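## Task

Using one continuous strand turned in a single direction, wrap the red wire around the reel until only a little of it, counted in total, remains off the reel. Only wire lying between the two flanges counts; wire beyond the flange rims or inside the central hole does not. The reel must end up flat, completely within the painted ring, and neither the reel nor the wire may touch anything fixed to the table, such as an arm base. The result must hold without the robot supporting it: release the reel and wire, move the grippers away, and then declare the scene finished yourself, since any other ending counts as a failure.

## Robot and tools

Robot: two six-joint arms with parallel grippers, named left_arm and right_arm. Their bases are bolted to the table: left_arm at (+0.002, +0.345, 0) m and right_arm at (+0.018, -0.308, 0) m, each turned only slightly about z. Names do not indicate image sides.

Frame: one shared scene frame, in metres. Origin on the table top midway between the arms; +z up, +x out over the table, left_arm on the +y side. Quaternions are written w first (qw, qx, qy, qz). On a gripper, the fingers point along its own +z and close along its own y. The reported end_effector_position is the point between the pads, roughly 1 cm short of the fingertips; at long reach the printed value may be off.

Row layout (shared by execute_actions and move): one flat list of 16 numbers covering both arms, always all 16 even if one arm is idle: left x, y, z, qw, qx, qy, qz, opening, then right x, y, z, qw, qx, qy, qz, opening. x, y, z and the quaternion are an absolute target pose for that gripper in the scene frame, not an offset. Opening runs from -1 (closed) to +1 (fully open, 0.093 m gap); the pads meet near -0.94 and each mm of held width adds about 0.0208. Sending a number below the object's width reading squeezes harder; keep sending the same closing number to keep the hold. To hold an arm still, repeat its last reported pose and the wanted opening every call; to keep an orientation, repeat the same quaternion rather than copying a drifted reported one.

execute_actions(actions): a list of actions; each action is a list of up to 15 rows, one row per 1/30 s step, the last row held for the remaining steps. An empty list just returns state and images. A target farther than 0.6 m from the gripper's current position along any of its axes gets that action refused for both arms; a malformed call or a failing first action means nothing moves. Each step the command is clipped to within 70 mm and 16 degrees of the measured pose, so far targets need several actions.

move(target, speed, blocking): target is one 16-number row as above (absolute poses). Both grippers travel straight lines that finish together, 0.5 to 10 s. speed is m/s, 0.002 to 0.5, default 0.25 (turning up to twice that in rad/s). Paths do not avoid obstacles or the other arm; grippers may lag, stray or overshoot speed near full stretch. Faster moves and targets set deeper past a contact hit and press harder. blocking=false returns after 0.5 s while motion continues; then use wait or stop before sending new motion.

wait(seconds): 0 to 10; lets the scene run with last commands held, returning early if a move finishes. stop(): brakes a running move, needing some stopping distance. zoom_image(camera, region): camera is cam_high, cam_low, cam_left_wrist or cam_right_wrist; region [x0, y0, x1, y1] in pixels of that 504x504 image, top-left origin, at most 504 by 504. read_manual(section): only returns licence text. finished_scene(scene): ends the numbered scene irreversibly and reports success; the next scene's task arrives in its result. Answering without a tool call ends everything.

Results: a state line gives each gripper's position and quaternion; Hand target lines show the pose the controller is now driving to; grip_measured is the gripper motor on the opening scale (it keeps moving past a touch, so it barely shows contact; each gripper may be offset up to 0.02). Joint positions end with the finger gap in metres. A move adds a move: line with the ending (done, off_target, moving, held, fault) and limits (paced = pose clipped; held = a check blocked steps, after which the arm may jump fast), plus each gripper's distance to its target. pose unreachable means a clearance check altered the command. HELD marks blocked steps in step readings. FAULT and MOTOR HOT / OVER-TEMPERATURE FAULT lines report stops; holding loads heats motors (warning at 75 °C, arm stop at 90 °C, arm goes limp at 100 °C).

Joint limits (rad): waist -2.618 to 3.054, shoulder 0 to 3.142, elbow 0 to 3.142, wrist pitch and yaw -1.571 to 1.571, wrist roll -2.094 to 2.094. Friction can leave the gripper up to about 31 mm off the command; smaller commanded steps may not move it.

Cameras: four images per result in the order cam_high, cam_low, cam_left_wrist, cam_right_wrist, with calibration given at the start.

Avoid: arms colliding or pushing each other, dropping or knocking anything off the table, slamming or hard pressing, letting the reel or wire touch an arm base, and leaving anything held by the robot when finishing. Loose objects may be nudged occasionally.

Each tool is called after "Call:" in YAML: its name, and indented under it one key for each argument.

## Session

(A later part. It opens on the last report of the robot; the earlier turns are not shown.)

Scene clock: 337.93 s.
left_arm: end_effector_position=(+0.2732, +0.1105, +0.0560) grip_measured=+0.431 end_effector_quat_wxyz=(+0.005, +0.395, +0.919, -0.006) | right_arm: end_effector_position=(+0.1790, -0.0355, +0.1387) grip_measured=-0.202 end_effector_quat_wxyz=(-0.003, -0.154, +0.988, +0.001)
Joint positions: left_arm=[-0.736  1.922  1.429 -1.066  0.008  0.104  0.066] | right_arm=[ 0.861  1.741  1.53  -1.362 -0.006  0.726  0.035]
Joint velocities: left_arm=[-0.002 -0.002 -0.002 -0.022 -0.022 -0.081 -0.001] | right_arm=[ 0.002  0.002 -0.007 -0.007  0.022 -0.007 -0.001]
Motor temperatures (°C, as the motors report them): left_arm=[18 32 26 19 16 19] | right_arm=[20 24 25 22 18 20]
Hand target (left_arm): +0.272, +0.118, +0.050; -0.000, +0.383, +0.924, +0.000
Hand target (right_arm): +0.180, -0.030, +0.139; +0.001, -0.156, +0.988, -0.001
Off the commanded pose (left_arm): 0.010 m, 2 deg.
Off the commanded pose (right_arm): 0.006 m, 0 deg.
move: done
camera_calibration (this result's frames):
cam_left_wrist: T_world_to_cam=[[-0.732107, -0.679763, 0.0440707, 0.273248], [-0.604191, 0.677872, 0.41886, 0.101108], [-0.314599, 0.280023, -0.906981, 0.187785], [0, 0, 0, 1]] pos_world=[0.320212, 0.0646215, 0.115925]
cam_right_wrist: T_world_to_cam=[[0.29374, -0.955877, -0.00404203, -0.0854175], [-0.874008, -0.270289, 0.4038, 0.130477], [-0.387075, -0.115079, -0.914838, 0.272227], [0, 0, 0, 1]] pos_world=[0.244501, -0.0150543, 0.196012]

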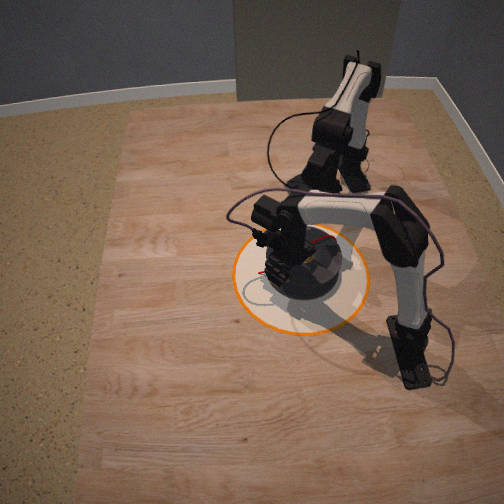

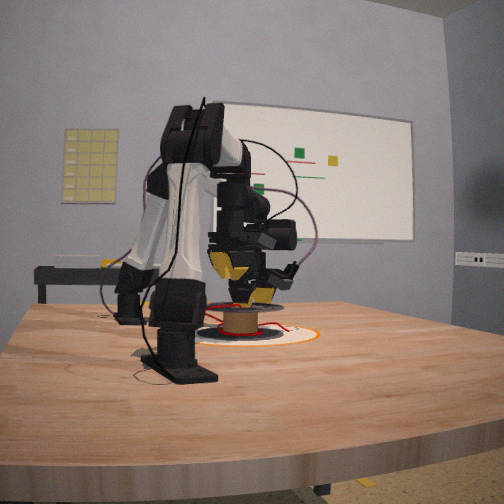

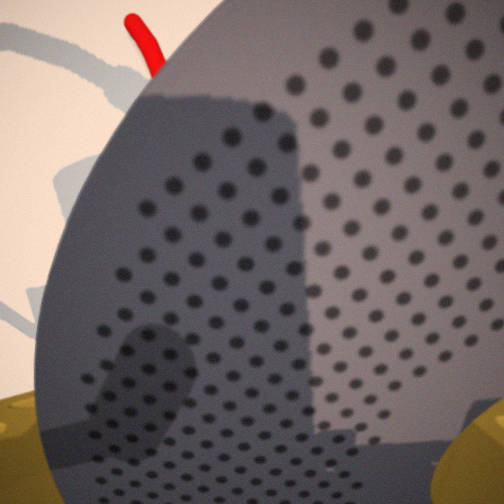

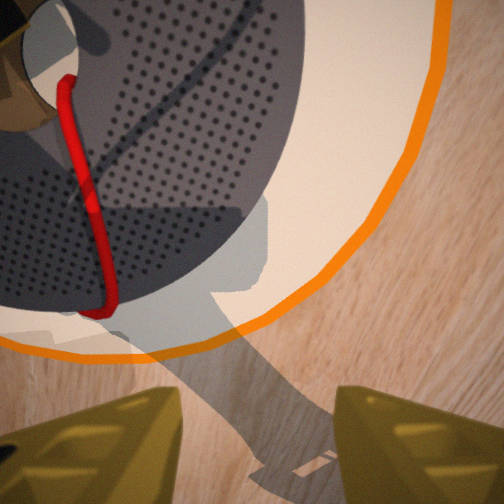

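Call:
move:
  target: [0.287,0.090,0.048,0,0.574,0.819,0,0.3,0.15,-0.07,0.14,0,-0.574,0.819,0,-0.2]
  speed: 0.1

Call:
move:
  target: [0.287,0.090,0.048,0,0.574,0.819,0,0.3,0.15,-0.05,0.14,0,-0.866,0.5,0,-0.2]
  speed: 0.3

Call:
move:
  target: [0.287,0.090,0.048,0,0.574,0.819,0,0.3,0.172,0.035,0.11,0,-0.9986,0.052,0,-0.2]
  speed: 0.2

Scene clock: 346.13 s.
left_arm: end_effector_position=(+0.2864, +0.0924, +0.0569) grip_measured=+0.432 end_effector_quat_wxyz=(+0.009, +0.564, +0.826, -0.006) | right_arm: end_effector_position=(+0.1534, -0.0677, +0.1417) grip_measured=-0.202 end_effector_quat_wxyz=(-0.004, -0.567, +0.824, +0.002)
Joint positions: left_arm=[-0.749  1.997  1.538 -1.093  0.01   0.477  0.066] | right_arm=[ 0.881  1.588  1.374 -1.362 -0.006 -0.15   0.035]
Joint velocities: left_arm=[-0.007  0.007 -0.017  0.022 -0.007  0.066 -0.   ] | right_arm=[ 0.012 -0.002  0.007 -0.051  0.051 -0.037  0.   ]
Motor temperatures (°C, as the motors report them): left_arm=[18 32 26 19 16 19] | right_arm=[20 25 24 22 18 20]
Hand target (left_arm): +0.287, +0.090, +0.048; +0.000, +0.574, +0.819, -0.000
Hand target (right_arm): +0.150, -0.070, +0.141; -0.000, -0.574, +0.819, -0.001
Off the commanded pose (left_arm): 0.009 m, 2 deg.
Off the commanded pose (right_arm): 0.004 m, 1 deg.
move: done
camera_calibration (this result's frames):
cam_left_wrist: T_world_to_cam=[[-0.934261, -0.354573, 0.0378668, 0.298733], [-0.308787, 0.857555, 0.411401, 0.020195], [-0.178345, 0.372663, -0.910668, 0.150423], [0, 0, 0, 1]] pos_world=[0.312158, 0.0325475, 0.117365]
cam_right_wrist: T_world_to_cam=[[0.929899, -0.367733, -0.00781464, -0.165912], [-0.333745, -0.852501, 0.402315, -0.0239397], [-0.154606, -0.371504, -0.915468, 0.20841], [0, 0, 0, 1]] pos_world=[0.178513, -0.00399458, 0.199128]

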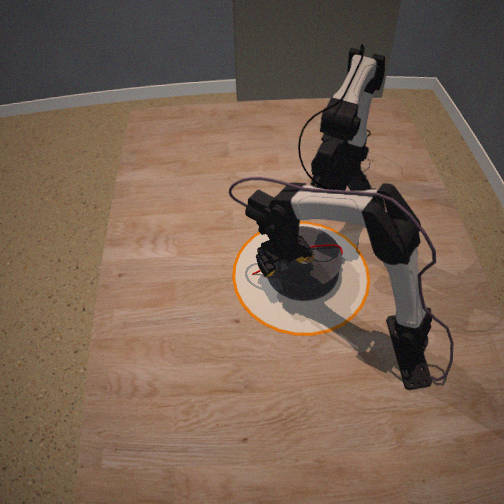

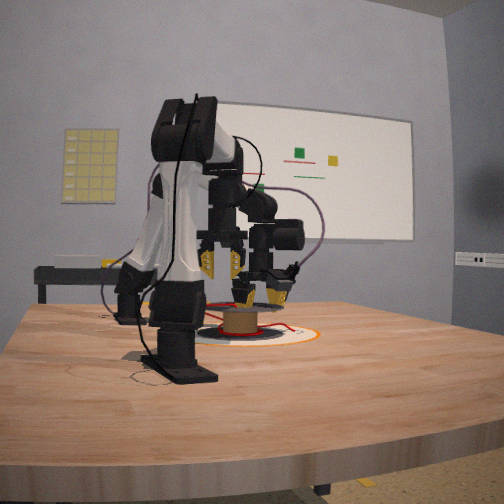

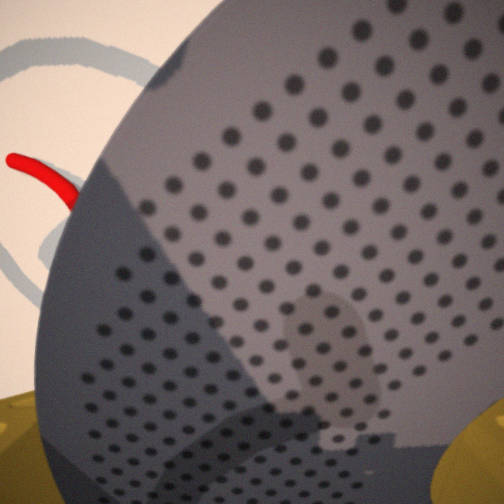

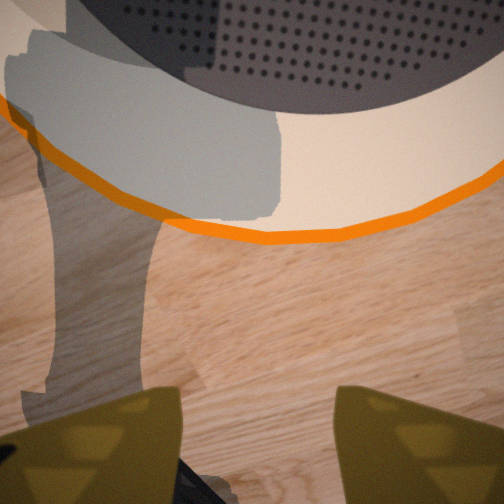

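Scene clock: 348.23 s.
left_arm: end_effector_position=(+0.2863, +0.0924, +0.0569) grip_measured=+0.432 end_effector_quat_wxyz=(+0.009, +0.565, +0.825, -0.006) | right_arm: end_effector_position=(+0.1475, -0.0581, +0.1391) grip_measured=-0.202 end_effector_quat_wxyz=(+0.007, +0.862, -0.507, -0.003)
Joint positions: left_arm=[-0.749  1.997  1.538 -1.093  0.011  0.478  0.066] | right_arm=[ 0.916  1.618  1.395 -1.362 -0.006 -0.987  0.035]
Joint velocities: left_arm=[-0.002 -0.007 -0.002  0.066  0.022 -0.007 -0.   ] | right_arm=[ 0.007 -0.017  0.007 -0.007 -0.037 -0.037  0.   ]
Motor temperatures (°C, as the motors report them): left_arm=[18 32 26 19 16 19] | right_arm=[20 25 25 22 18 20]
Hand target (left_arm): +0.287, +0.090, +0.048; +0.000, +0.574, +0.819, +0.000
Hand target (right_arm): +0.150, -0.050, +0.140; -0.000, +0.866, -0.500, +0.001
Off the commanded pose (left_arm): 0.009 m, 2 deg.
Off the commanded pose (right_arm): 0.009 m, 1 deg.
move: done
camera_calibration (this result's frames):
cam_left_wrist: T_world_to_cam=[[-0.934795, -0.35313, 0.0381709, 0.298678], [-0.307381, 0.85814, 0.411232, 0.0197759], [-0.177975, 0.372685, -0.910731, 0.150329], [0, 0, 0, 1]] pos_world=[0.312037, 0.0324764, 0.117376]
cam_right_wrist: T_world_to_cam=[[0.879282, 0.476023, -0.0162951, -0.0992518], [0.441828, -0.802385, 0.401205, -0.128043], [0.177908, -0.359972, -0.915843, 0.16041], [0, 0, 0, 1]] pos_world=[0.115305, 0.00224972, 0.196664]

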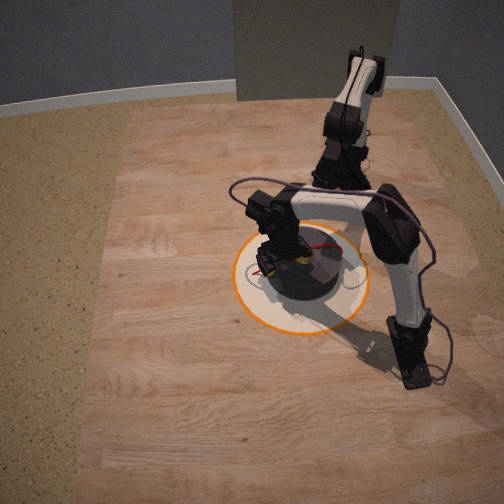

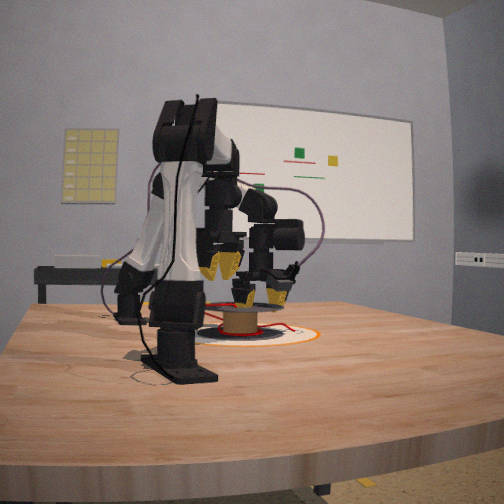

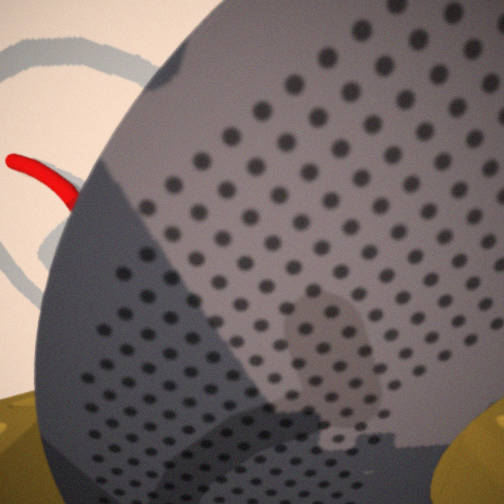

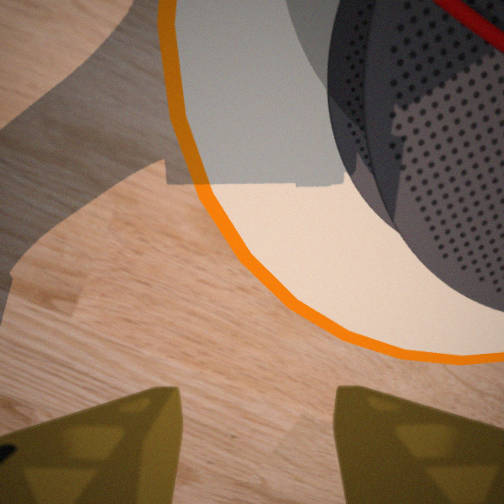

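Scene clock: 350.93 s.
left_arm: end_effector_position=(+0.2863, +0.0923, +0.0569) grip_measured=+0.432 end_effector_quat_wxyz=(+0.009, +0.564, +0.825, -0.007) | right_arm: end_effector_position=(+0.1651, +0.0071, +0.1151) grip_measured=-0.202 end_effector_quat_wxyz=(+0.008, +0.985, -0.170, -0.005)
Joint positions: left_arm=[-0.749  1.997  1.538 -1.093  0.011  0.478  0.066] | right_arm=[ 0.958  1.879  1.609 -1.32  -0.006 -1.668  0.035]
Joint velocities: left_arm=[-0.012  0.002  0.017  0.022 -0.022  0.022 -0.001] | right_arm=[ 0.002  0.002  0.002 -0.007  0.007  0.022  0.   ]
Motor temperatures (°C, as the motors report them): left_arm=[18 32 26 19 16 19] | right_arm=[20 26 25 22 18 20]
Hand target (left_arm): +0.286, +0.092, +0.057; +0.009, +0.564, +0.825, -0.007
Hand target (right_arm): +0.165, +0.006, +0.115; +0.009, +0.985, -0.171, -0.006
Off the commanded pose (left_arm): 0.009 m, 2 deg.
Off the commanded pose (right_arm): 0.029 m, 14 deg.
move: held (left_arm, right_arm); limits=held; held on 20 of 81 steps (right_arm, left_arm), including the last (right_arm, left_arm)
pose unreachable (left arm): on one or more control steps of this call, first in action 0 (counted from 0), this arm could not follow its commanded pose, so it was not sent that pose on those steps. On the call's last step it was still not sent that pose. It may still have moved: this result reports where it is.
cause: the commanded pose would bring a part of the arm too close to another arm (this arm's forearm (the part past joint 3) and the other arm's wrist (the part past joint 4)).
pose unreachable (right arm): on one or more control steps of this call, first in action 0 (counted from 0), this arm could not follow its commanded pose, so it was not sent that pose on those steps. On the call's last step it was still not sent that pose. It may still have moved: this result reports where it is.
cause: the commanded pose would bring a part of the arm too close to another arm (this arm's wrist (the part past joint 4) and the other arm's forearm (the part past joint 3)).
camera_calibration (this result's frames):
cam_left_wrist: T_world_to_cam=[[-0.934653, -0.353469, 0.0385158, 0.298593], [-0.307595, 0.858144, 0.411064, 0.0198746], [-0.178351, 0.372355, -0.910792, 0.150482], [0, 0, 0, 1]] pos_world=[0.312032, 0.0324553, 0.117388]
cam_right_wrist: T_world_to_cam=[[0.344701, 0.938505, -0.0197472, -0.0607922], [0.866413, -0.309986, 0.391455, -0.146316], [0.361261, -0.152044, -0.919985, 0.127448], [0, 0, 0, 1]] pos_world=[0.101683, 0.0310755, 0.173326]

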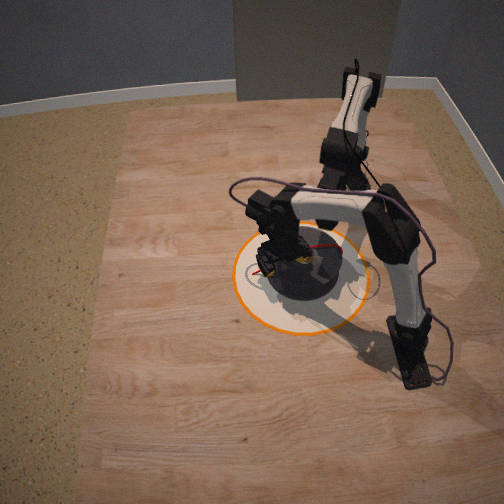

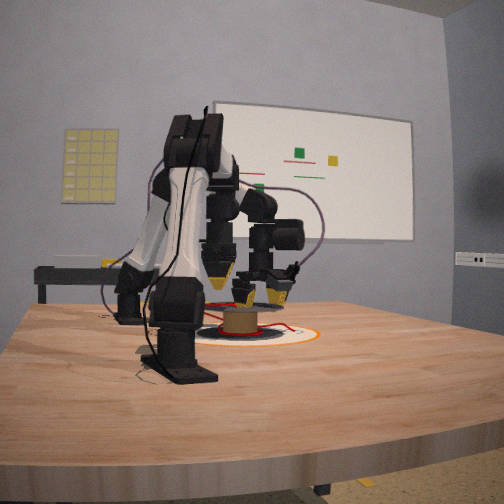

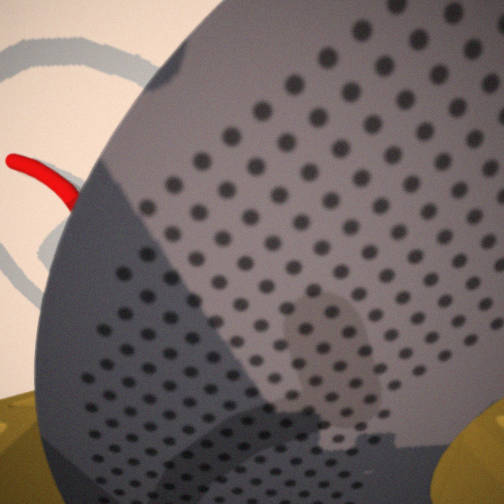

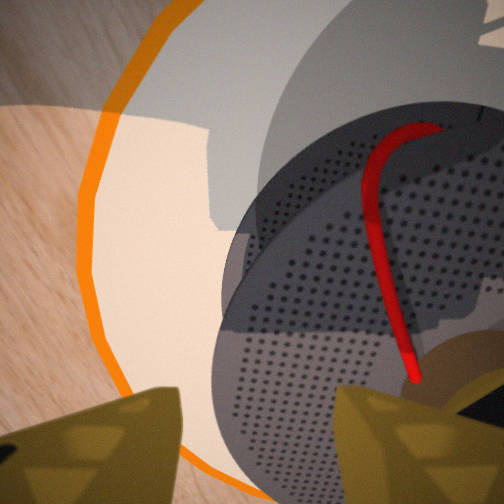

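Call:
move:
  target: [0.286,0.092,0.05,0.009,0.564,0.825,-0.007,1,0.16,-0.08,0.13,0,-0.866,0.5,0,1]
  speed: 0.2

Call:
move:
  target: [0.286,0.092,0.12,0,0.564,0.825,0,1,0.2,-0.1,0.13,0,-0.7,0.714,0,1]
  speed: 0.2

Call:
move:
  target: [0.19,0.17,0.13,0,0.17,0.985,0,0,0.27,-0.03,0.12,0,-0.609,0.793,0,1]
  speed: 0.2

Scene clock: 357.17 s.
left_arm: end_effector_position=(+0.2877, +0.0909, +0.0569) grip_measured=+0.991 end_effector_quat_wxyz=(+0.013, +0.564, +0.825, -0.008) | right_arm: end_effector_position=(+0.1600, -0.0732, +0.1326) grip_measured=+0.990 end_effector_quat_wxyz=(-0.002, +0.871, -0.492, -0.003)
Joint positions: left_arm=[-0.749  1.997  1.538 -1.085  0.012  0.478  0.093] | right_arm=[ 0.85   1.574  1.324 -1.316 -0.006 -1.088  0.093]
Joint velocities: left_arm=[-0.007 -0.002 -0.037 -0.007 -0.037  0.022  0.   ] | right_arm=[-0.002 -0.007 -0.002 -0.037 -0.051  0.007 -0.   ]
Motor temperatures (°C, as the motors report them): left_arm=[18 32 26 19 16 19] | right_arm=[20 27 24 21 17 20]
Hand target (left_arm): +0.286, +0.092, +0.050; +0.009, +0.564, +0.825, -0.007
Hand target (right_arm): +0.160, -0.079, +0.131; -0.000, +0.866, -0.500, -0.002
Off the commanded pose (left_arm): 0.007 m, 0 deg.
Off the commanded pose (right_arm): 0.007 m, 1 deg.
move: done
camera_calibration (this result's frames):
cam_left_wrist: T_world_to_cam=[[-0.934873, -0.353227, 0.035257, 0.299657], [-0.309943, 0.860642, 0.404018, 0.0223834], [-0.173054, 0.366778, -0.914071, 0.150489], [0, 0, 0, 1]] pos_world=[0.313121, 0.031387, 0.117949]
cam_right_wrist: T_world_to_cam=[[0.862108, 0.506725, -0.000387237, -0.100253], [0.466323, -0.793072, 0.391893, -0.145083], [0.198275, -0.338035, -0.920011, 0.145629], [0, 0, 0, 1]] pos_world=[0.12521, -0.0150334, 0.190798]

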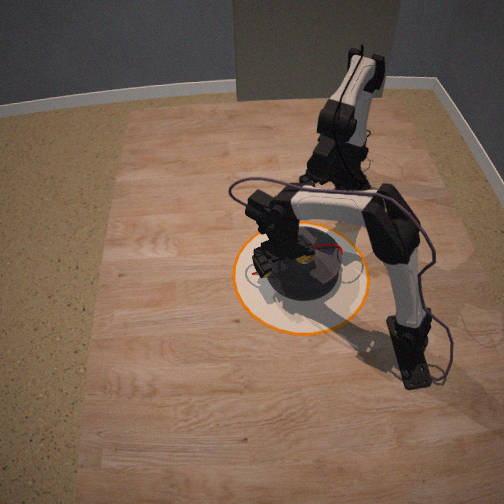

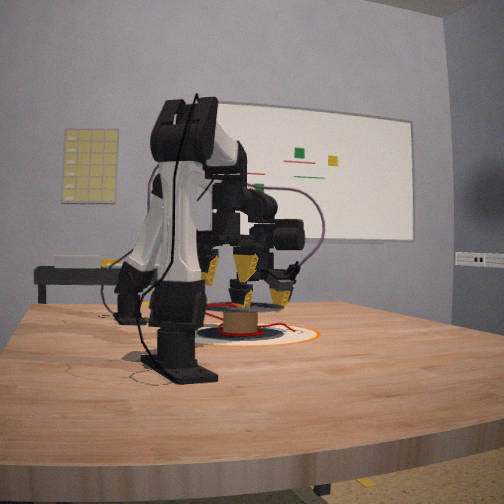

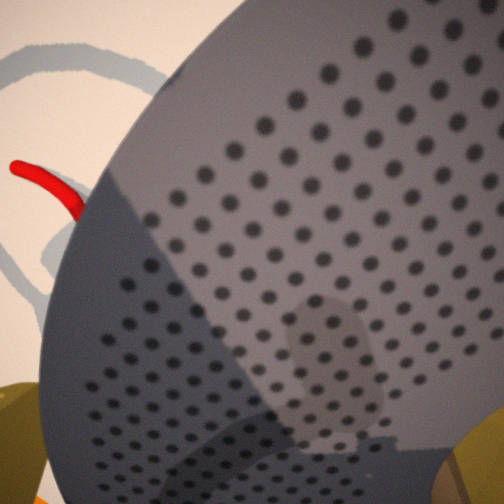

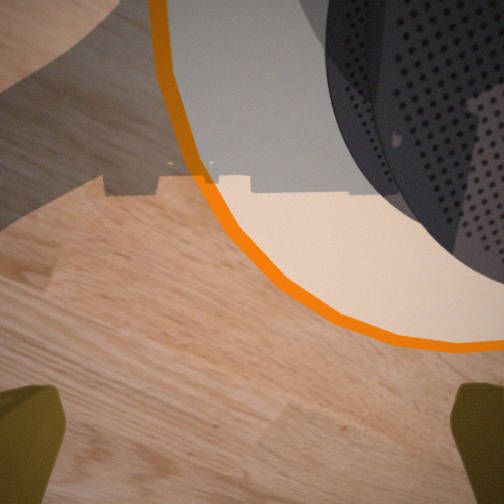

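Scene clock: 359.07 s.
left_arm: end_effector_position=(+0.2861, +0.0923, +0.1133) grip_measured=+0.991 end_effector_quat_wxyz=(-0.004, +0.564, +0.826, -0.005) | right_arm: end_effector_position=(+0.1963, -0.0994, +0.1326) grip_measured=+0.990 end_effector_quat_wxyz=(+0.002, -0.706, +0.708, +0.003)
Joint positions: left_arm=[-0.749  1.997  1.764 -1.344  0.012  0.477  0.093] | right_arm=[ 0.687  1.574  1.324 -1.316 -0.006 -0.706  0.093]
Joint velocities: left_arm=[-0.012  0.007 -0.002 -0.022  0.022 -0.022 -0.002] | right_arm=[-0.002 -0.002 -0.022 -0.022 -0.022 -0.037 -0.   ]
Motor temperatures (°C, as the motors report them): left_arm=[18 33 26 19 16 19] | right_arm=[20 27 24 21 17 20]
Hand target (left_arm): +0.286, +0.092, +0.120; +0.000, +0.564, +0.826, -0.000
Hand target (right_arm): +0.200, -0.099, +0.130; -0.000, +0.700, -0.714, -0.003
Off the commanded pose (left_arm): 0.007 m, 1 deg.
Off the commanded pose (right_arm): 0.005 m, 1 deg.
move: done
camera_calibration (this result's frames):
cam_left_wrist: T_world_to_cam=[[-0.93338, -0.355252, 0.0509676, 0.294646], [-0.300394, 0.851038, 0.430694, -0.00696617], [-0.19638, 0.38669, -0.901058, 0.204557], [0, 0, 0, 1]] pos_world=[0.313095, 0.0315018, 0.172301]
cam_right_wrist: T_world_to_cam=[[0.999895, -0.0141187, -0.00313872, -0.196716], [-0.0117577, -0.91985, 0.392093, -0.101503], [-0.00842299, -0.392015, -0.91992, 0.1648], [0, 0, 0, 1]] pos_world=[0.196891, -0.031541, 0.190784]

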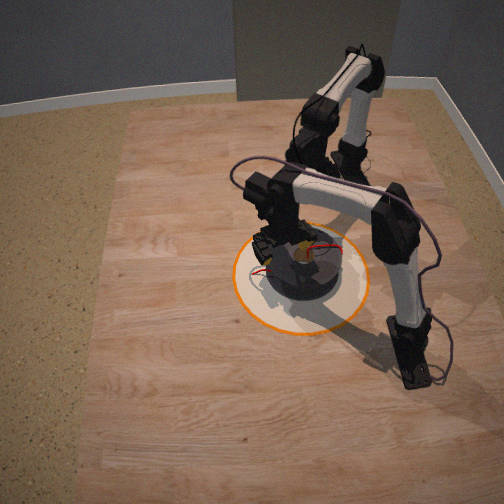

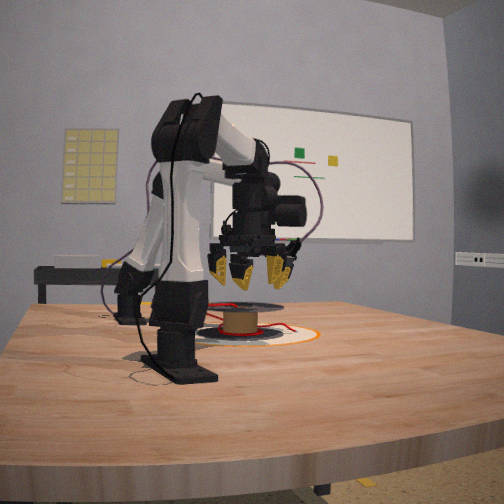

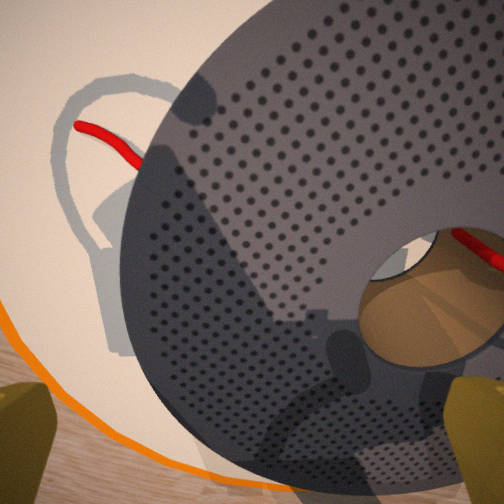

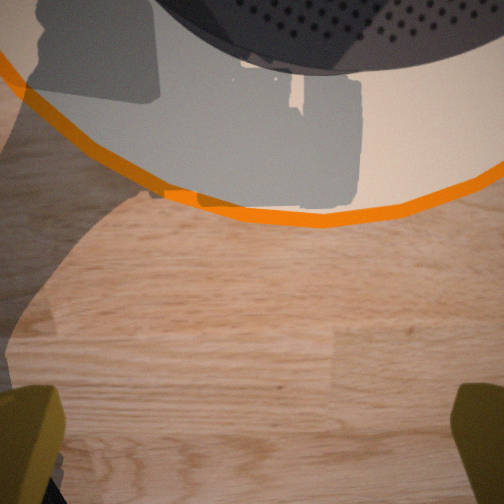

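Scene clock: 361.73 s.
left_arm: end_effector_position=(+0.1942, +0.1693, +0.1272) grip_measured=+0.002 end_effector_quat_wxyz=(-0.007, +0.170, +0.985, -0.003) | right_arm: end_effector_position=(+0.2652, -0.0280, +0.1186) grip_measured=+0.990 end_effector_quat_wxyz=(+0.005, -0.615, +0.788, +0.004)
Joint positions: left_arm=[-0.76   1.533  1.262 -1.309  0.012 -0.391  0.045] | right_arm=[ 0.672  1.952  1.722 -1.329 -0.006 -0.48   0.093]
Joint velocities: left_arm=[-0.017  0.002  0.012  0.081 -0.007 -0.022  0.   ] | right_arm=[ 0.002 -0.002 -0.012 -0.007  0.022 -0.051 -0.001]
Motor temperatures (°C, as the motors report them): left_arm=[18 33 26 19 16 19] | right_arm=[20 27 25 21 17 20]
Hand target (left_arm): +0.191, +0.172, +0.129; -0.000, +0.170, +0.985, -0.000
Hand target (right_arm): +0.270, -0.030, +0.118; +0.000, -0.609, +0.793, +0.001
Off the commanded pose (left_arm): 0.005 m, 1 deg.
Off the commanded pose (right_arm): 0.005 m, 1 deg.
move: done
camera_calibration (this result's frames):
cam_left_wrist: T_world_to_cam=[[-0.342014, -0.938601, 0.0453196, 0.220127], [-0.83591, 0.325918, 0.441625, 0.0854376], [-0.42928, 0.113159, -0.896054, 0.260258], [0, 0, 0, 1]] pos_world=[0.258428, 0.149315, 0.185498]
cam_right_wrist: T_world_to_cam=[[0.967614, -0.252428, -0.00154722, -0.262903], [-0.232178, -0.892361, 0.38702, 0.0302601], [-0.0990755, -0.374127, -0.92207, 0.205314], [0, 0, 0, 1]] pos_world=[0.281756, 0.0374524, 0.177196]

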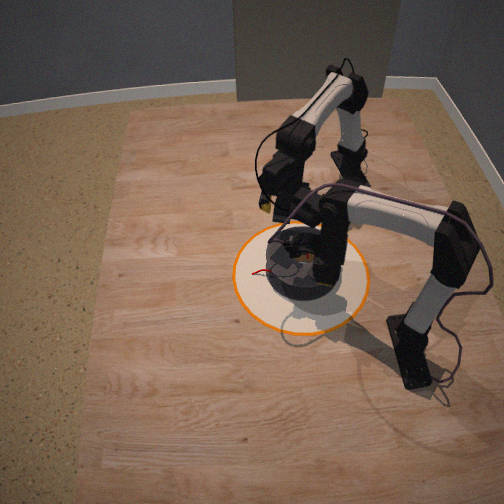

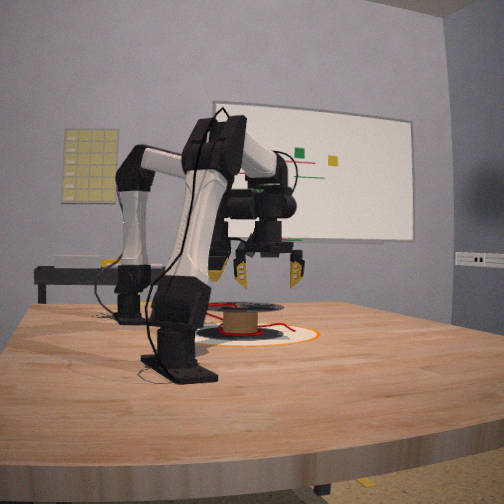

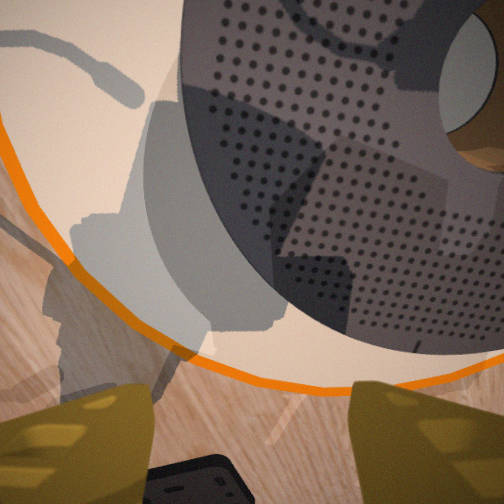

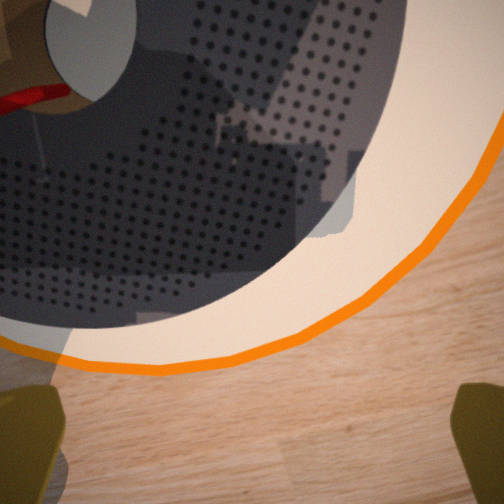

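Call:
move:
  target: [0.15,0.17,0.13,0,0.574,0.819,0,-0.2,0.291,0.052,0.108,0,-0.609,0.793,0,1]
  speed: 0.2

Call:
move:
  target: [0.14,0.15,0.13,0,0.866,0.5,0,-0.2,0.291,0.052,0.108,0,-0.609,0.793,0,1]
  speed: 0.3

Scene clock: 365.20 s.
left_arm: end_effector_position=(+0.1551, +0.1652, +0.1281) grip_measured=-0.198 end_effector_quat_wxyz=(+0.000, +0.568, +0.823, -0.006) | right_arm: end_effector_position=(+0.2932, +0.0498, +0.1088) grip_measured=+0.990 end_effector_quat_wxyz=(+0.005, -0.607, +0.794, +0.005)
Joint positions: left_arm=[-0.884  1.429  1.172 -1.31   0.011  0.35   0.036] | right_arm=[ 0.74   2.32   2.257 -1.495 -0.006 -0.392  0.093]
Joint velocities: left_arm=[-0.002  0.002 -0.012 -0.007  0.022  0.037  0.001] | right_arm=[-0.002 -0.002  0.012 -0.007  0.007  0.022 -0.   ]
Motor temperatures (°C, as the motors report them): left_arm=[18 33 26 19 16 19] | right_arm=[20 27 25 21 17 20]
Hand target (left_arm): +0.150, +0.171, +0.129; -0.001, +0.574, +0.819, +0.000
Hand target (right_arm): +0.291, +0.052, +0.107; +0.001, -0.609, +0.793, -0.001
Off the commanded pose (left_arm): 0.007 m, 1 deg.
Off the commanded pose (right_arm): 0.003 m, 1 deg.
move: done
camera_calibration (this result's frames):
cam_left_wrist: T_world_to_cam=[[-0.936906, -0.34641, 0.046992, 0.197149], [-0.295283, 0.85615, 0.424045, -0.115565], [-0.187126, 0.383415, -0.904421, 0.163578], [0, 0, 0, 1]] pos_world=[0.181195, 0.104517, 0.187684]
cam_right_wrist: T_world_to_cam=[[0.962315, -0.271929, -0.00207815, -0.267853], [-0.250107, -0.88804, 0.385787, 0.115187], [-0.106752, -0.370729, -0.922586, 0.23031], [0, 0, 0, 1]] pos_world=[0.311155, 0.114836, 0.167487]

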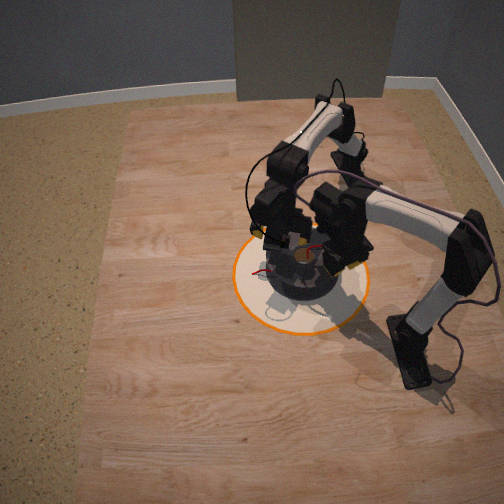

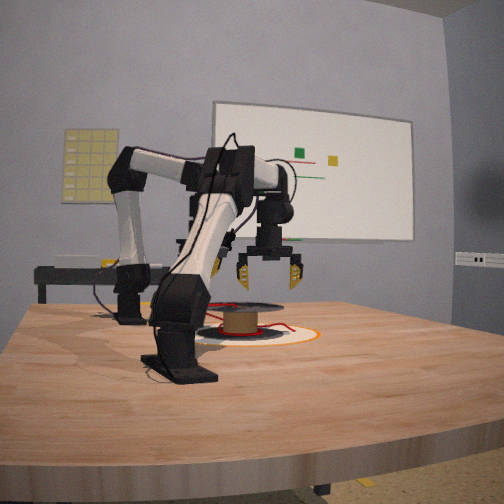

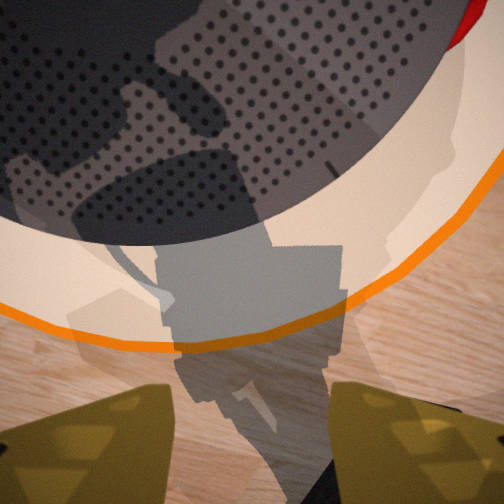

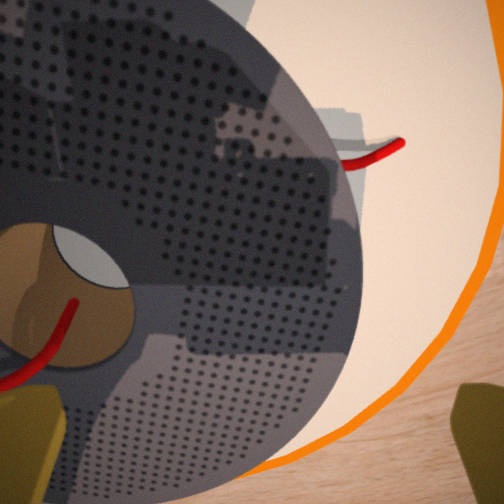

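Scene clock: 367.27 s.
left_arm: end_effector_position=(+0.1386, +0.1524, +0.1281) grip_measured=-0.198 end_effector_quat_wxyz=(+0.002, +0.862, +0.506, -0.005) | right_arm: end_effector_position=(+0.2922, +0.0484, +0.1088) grip_measured=+0.990 end_effector_quat_wxyz=(+0.002, -0.607, +0.794, +0.004)
Joint positions: left_arm=[-0.974  1.429  1.172 -1.31   0.01   1.133  0.036] | right_arm=[ 0.74   2.32   2.257 -1.502 -0.006 -0.392  0.093]
Joint velocities: left_arm=[-0.017  0.002 -0.002  0.037 -0.022  0.066 -0.001] | right_arm=[-0.017  0.007  0.012  0.022 -0.051  0.022  0.   ]
Motor temperatures (°C, as the motors report them): left_arm=[18 32 26 19 16 19] | right_arm=[20 28 25 21 17 20]
Hand target (left_arm): +0.140, +0.151, +0.130; -0.000, +0.866, +0.500, +0.000
Hand target (right_arm): +0.291, +0.052, +0.108; +0.000, -0.609, +0.793, +0.000
Off the commanded pose (left_arm): 0.003 m, 1 deg.
Off the commanded pose (right_arm): 0.004 m, 1 deg.
move: done
camera_calibration (this result's frames):
cam_left_wrist: T_world_to_cam=[[-0.868159, 0.49478, 0.0386375, 0.0405838], [0.463211, 0.779893, 0.420954, -0.202562], [0.178146, 0.383352, -0.906259, 0.115025], [0, 0, 0, 1]] pos_world=[0.108571, 0.0938016, 0.187944]
cam_right_wrist: T_world_to_cam=[[0.9623, -0.271948, -0.00477935, -0.266899], [-0.248385, -0.885809, 0.39198, 0.112405], [-0.110832, -0.376015, -0.919961, 0.230828], [0, 0, 0, 1]] pos_world=[0.31034, 0.113781, 0.167017]

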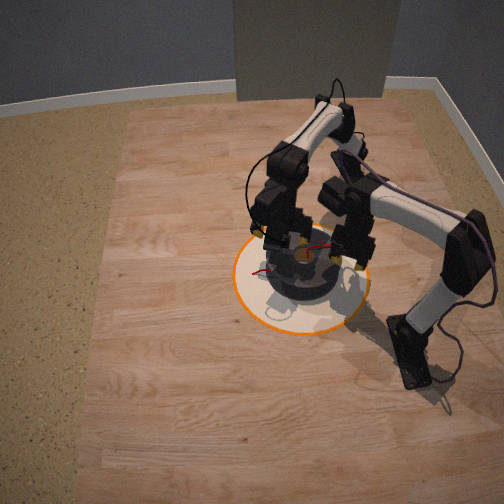

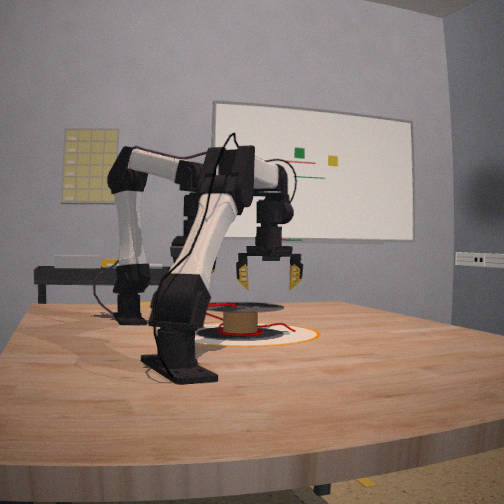

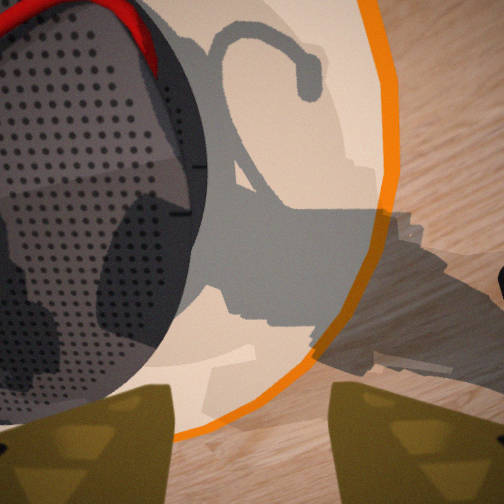

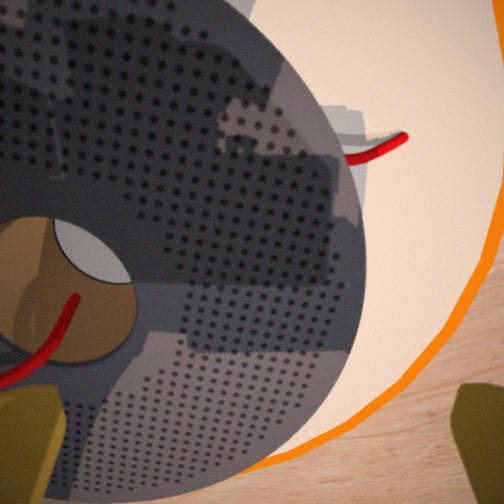

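Call:
move:
  target: [0.14,0.14,0.13,0,0.98,0.2,0,-0.2,0.292,0.058,0.042,0,-0.609,0.793,0,1]
  speed: 0.1

Call:
move:
  target: [0.15,0.10,0.12,0,0.996,0.087,0,-0.2,0.292,0.058,0.042,0,-0.609,0.793,0,0.3]
  speed: 0.1

Scene clock: 371.70 s.
left_arm: end_effector_position=(+0.1379, +0.1435, +0.1316) grip_measured=-0.198 end_effector_quat_wxyz=(+0.009, +0.978, +0.208, -0.002) | right_arm: end_effector_position=(+0.2952, +0.0569, +0.0565) grip_measured=+0.990 end_effector_quat_wxyz=(+0.011, -0.608, +0.794, +0.006)
Joint positions: left_arm=[-0.998  1.444  1.199 -1.31   0.01   1.752  0.036] | right_arm=[ 0.746  2.32   2.048 -1.274 -0.006 -0.386  0.093]
Joint velocities: left_arm=[-0.007  0.002  0.012 -0.066  0.037  0.007 -0.001] | right_arm=[-0.017  0.007 -0.002  0.037  0.051  0.007 -0.001]
Motor temperatures (°C, as the motors report them): left_arm=[18 31 26 19 16 19] | right_arm=[20 30 25 21 17 20]
Hand target (left_arm): +0.140, +0.140, +0.130; +0.000, +0.980, +0.200, +0.000
Hand target (right_arm): +0.291, +0.057, +0.042; -0.000, -0.609, +0.793, -0.000
Off the commanded pose (left_arm): 0.004 m, 1 deg.
Off the commanded pose (right_arm): 0.015 m, 1 deg.
move: off_target (right_arm)
camera_calibration (this result's frames):
cam_left_wrist: T_world_to_cam=[[-0.398302, 0.917016, 0.0209017, -0.0788321], [0.834033, 0.352587, 0.424347, -0.187061], [0.381764, 0.186451, -0.905258, 0.121725], [0, 0, 0, 1]] pos_world=[0.0781459, 0.11555, 0.19122]
cam_right_wrist: T_world_to_cam=[[0.962418, -0.271563, 0.00246746, -0.268227], [-0.25264, -0.89195, 0.374963, 0.143784], [-0.0996252, -0.361495, -0.927036, 0.182493], [0, 0, 0, 1]] pos_world=[0.312653, 0.121378, 0.115926]

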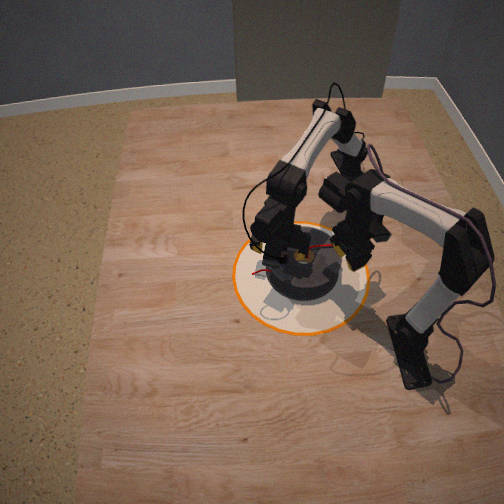

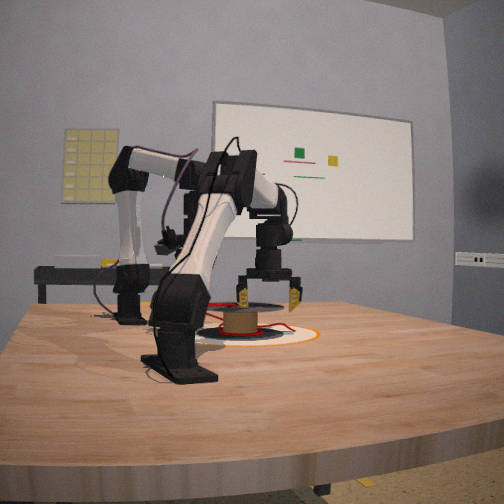

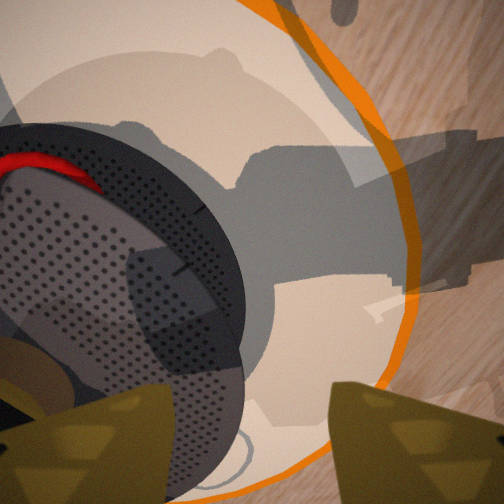

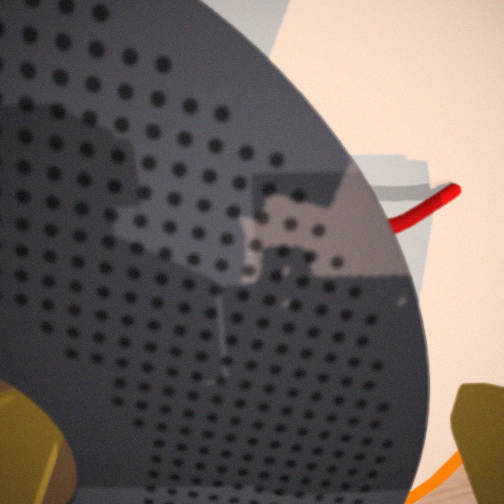

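Scene clock: 373.20 s.
left_arm: end_effector_position=(+0.1440, +0.1116, +0.1219) grip_measured=-0.198 end_effector_quat_wxyz=(-0.004, +0.994, +0.109, -0.008) | right_arm: end_effector_position=(+0.2949, +0.0569, +0.0560) grip_measured=+0.385 end_effector_quat_wxyz=(+0.010, -0.608, +0.794, +0.007)
Joint positions: left_arm=[-1.045  1.587  1.295 -1.293  0.01   1.905  0.036] | right_arm=[ 0.746  2.321  2.048 -1.275 -0.008 -0.387  0.064]
Joint velocities: left_arm=[-0.007  0.002 -0.002  0.007  0.066 -0.007  0.001] | right_arm=[-0.002 -0.007 -0.012  0.022 -0.007 -0.037 -0.001]
Motor temperatures (°C, as the motors report them): left_arm=[18 31 26 19 16 19] | right_arm=[20 30 25 21 17 20]
Hand target (left_arm): +0.144, +0.112, +0.122; -0.005, +0.994, +0.110, -0.008
Hand target (right_arm): +0.292, +0.057, +0.042; -0.000, -0.609, +0.793, -0.000
Off the commanded pose (left_arm): 0.013 m, 3 deg.
Off the commanded pose (right_arm): 0.014 m, 1 deg.
move: held (left_arm), off_target (right_arm); limits=held; held on 8 of 45 steps (left_arm), including the last (left_arm)
pose unreachable (left arm): on one or more control steps of this call, first in action 0 (counted from 0), this arm could not follow its commanded pose, so it was not sent that pose on those steps. On the call's last step it was still not sent that pose. It may still have moved: this result reports where it is.
cause: the commanded pose would bring a part of the arm too close to another arm (this arm's wrist (the part past joint 4) and the other arm's forearm (the part past joint 3)).
camera_calibration (this result's frames):
cam_left_wrist: T_world_to_cam=[[-0.207843, 0.977002, 0.0476257, -0.0843708], [0.892782, 0.169582, 0.417351, -0.163968], [0.399676, 0.129263, -0.907497, 0.120675], [0, 0, 0, 1]] pos_world=[0.0806211, 0.0946377, 0.181963]
cam_right_wrist: T_world_to_cam=[[0.962534, -0.271159, 0.000357215, -0.267834], [-0.251381, -0.891832, 0.37609, 0.143403], [-0.101662, -0.362089, -0.926583, 0.182584], [0, 0, 0, 1]] pos_world=[0.31241, 0.121377, 0.115343]

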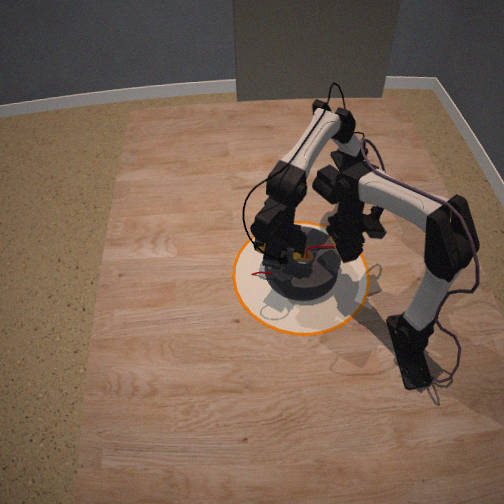

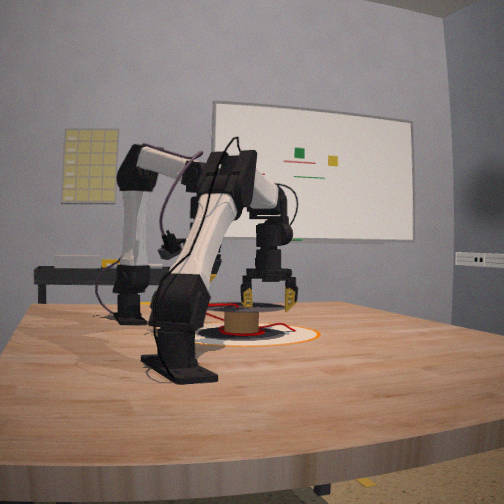

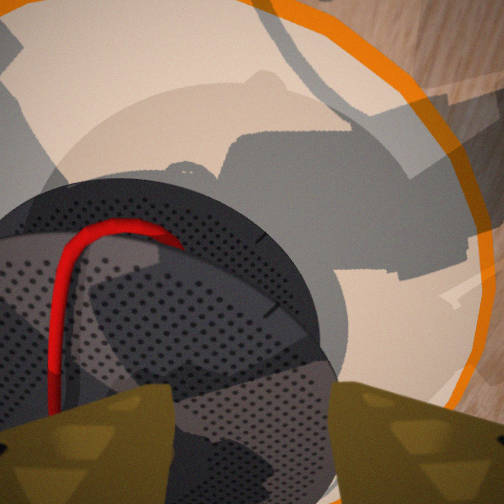

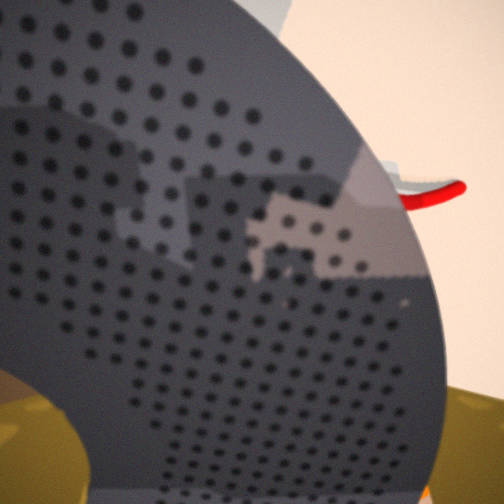

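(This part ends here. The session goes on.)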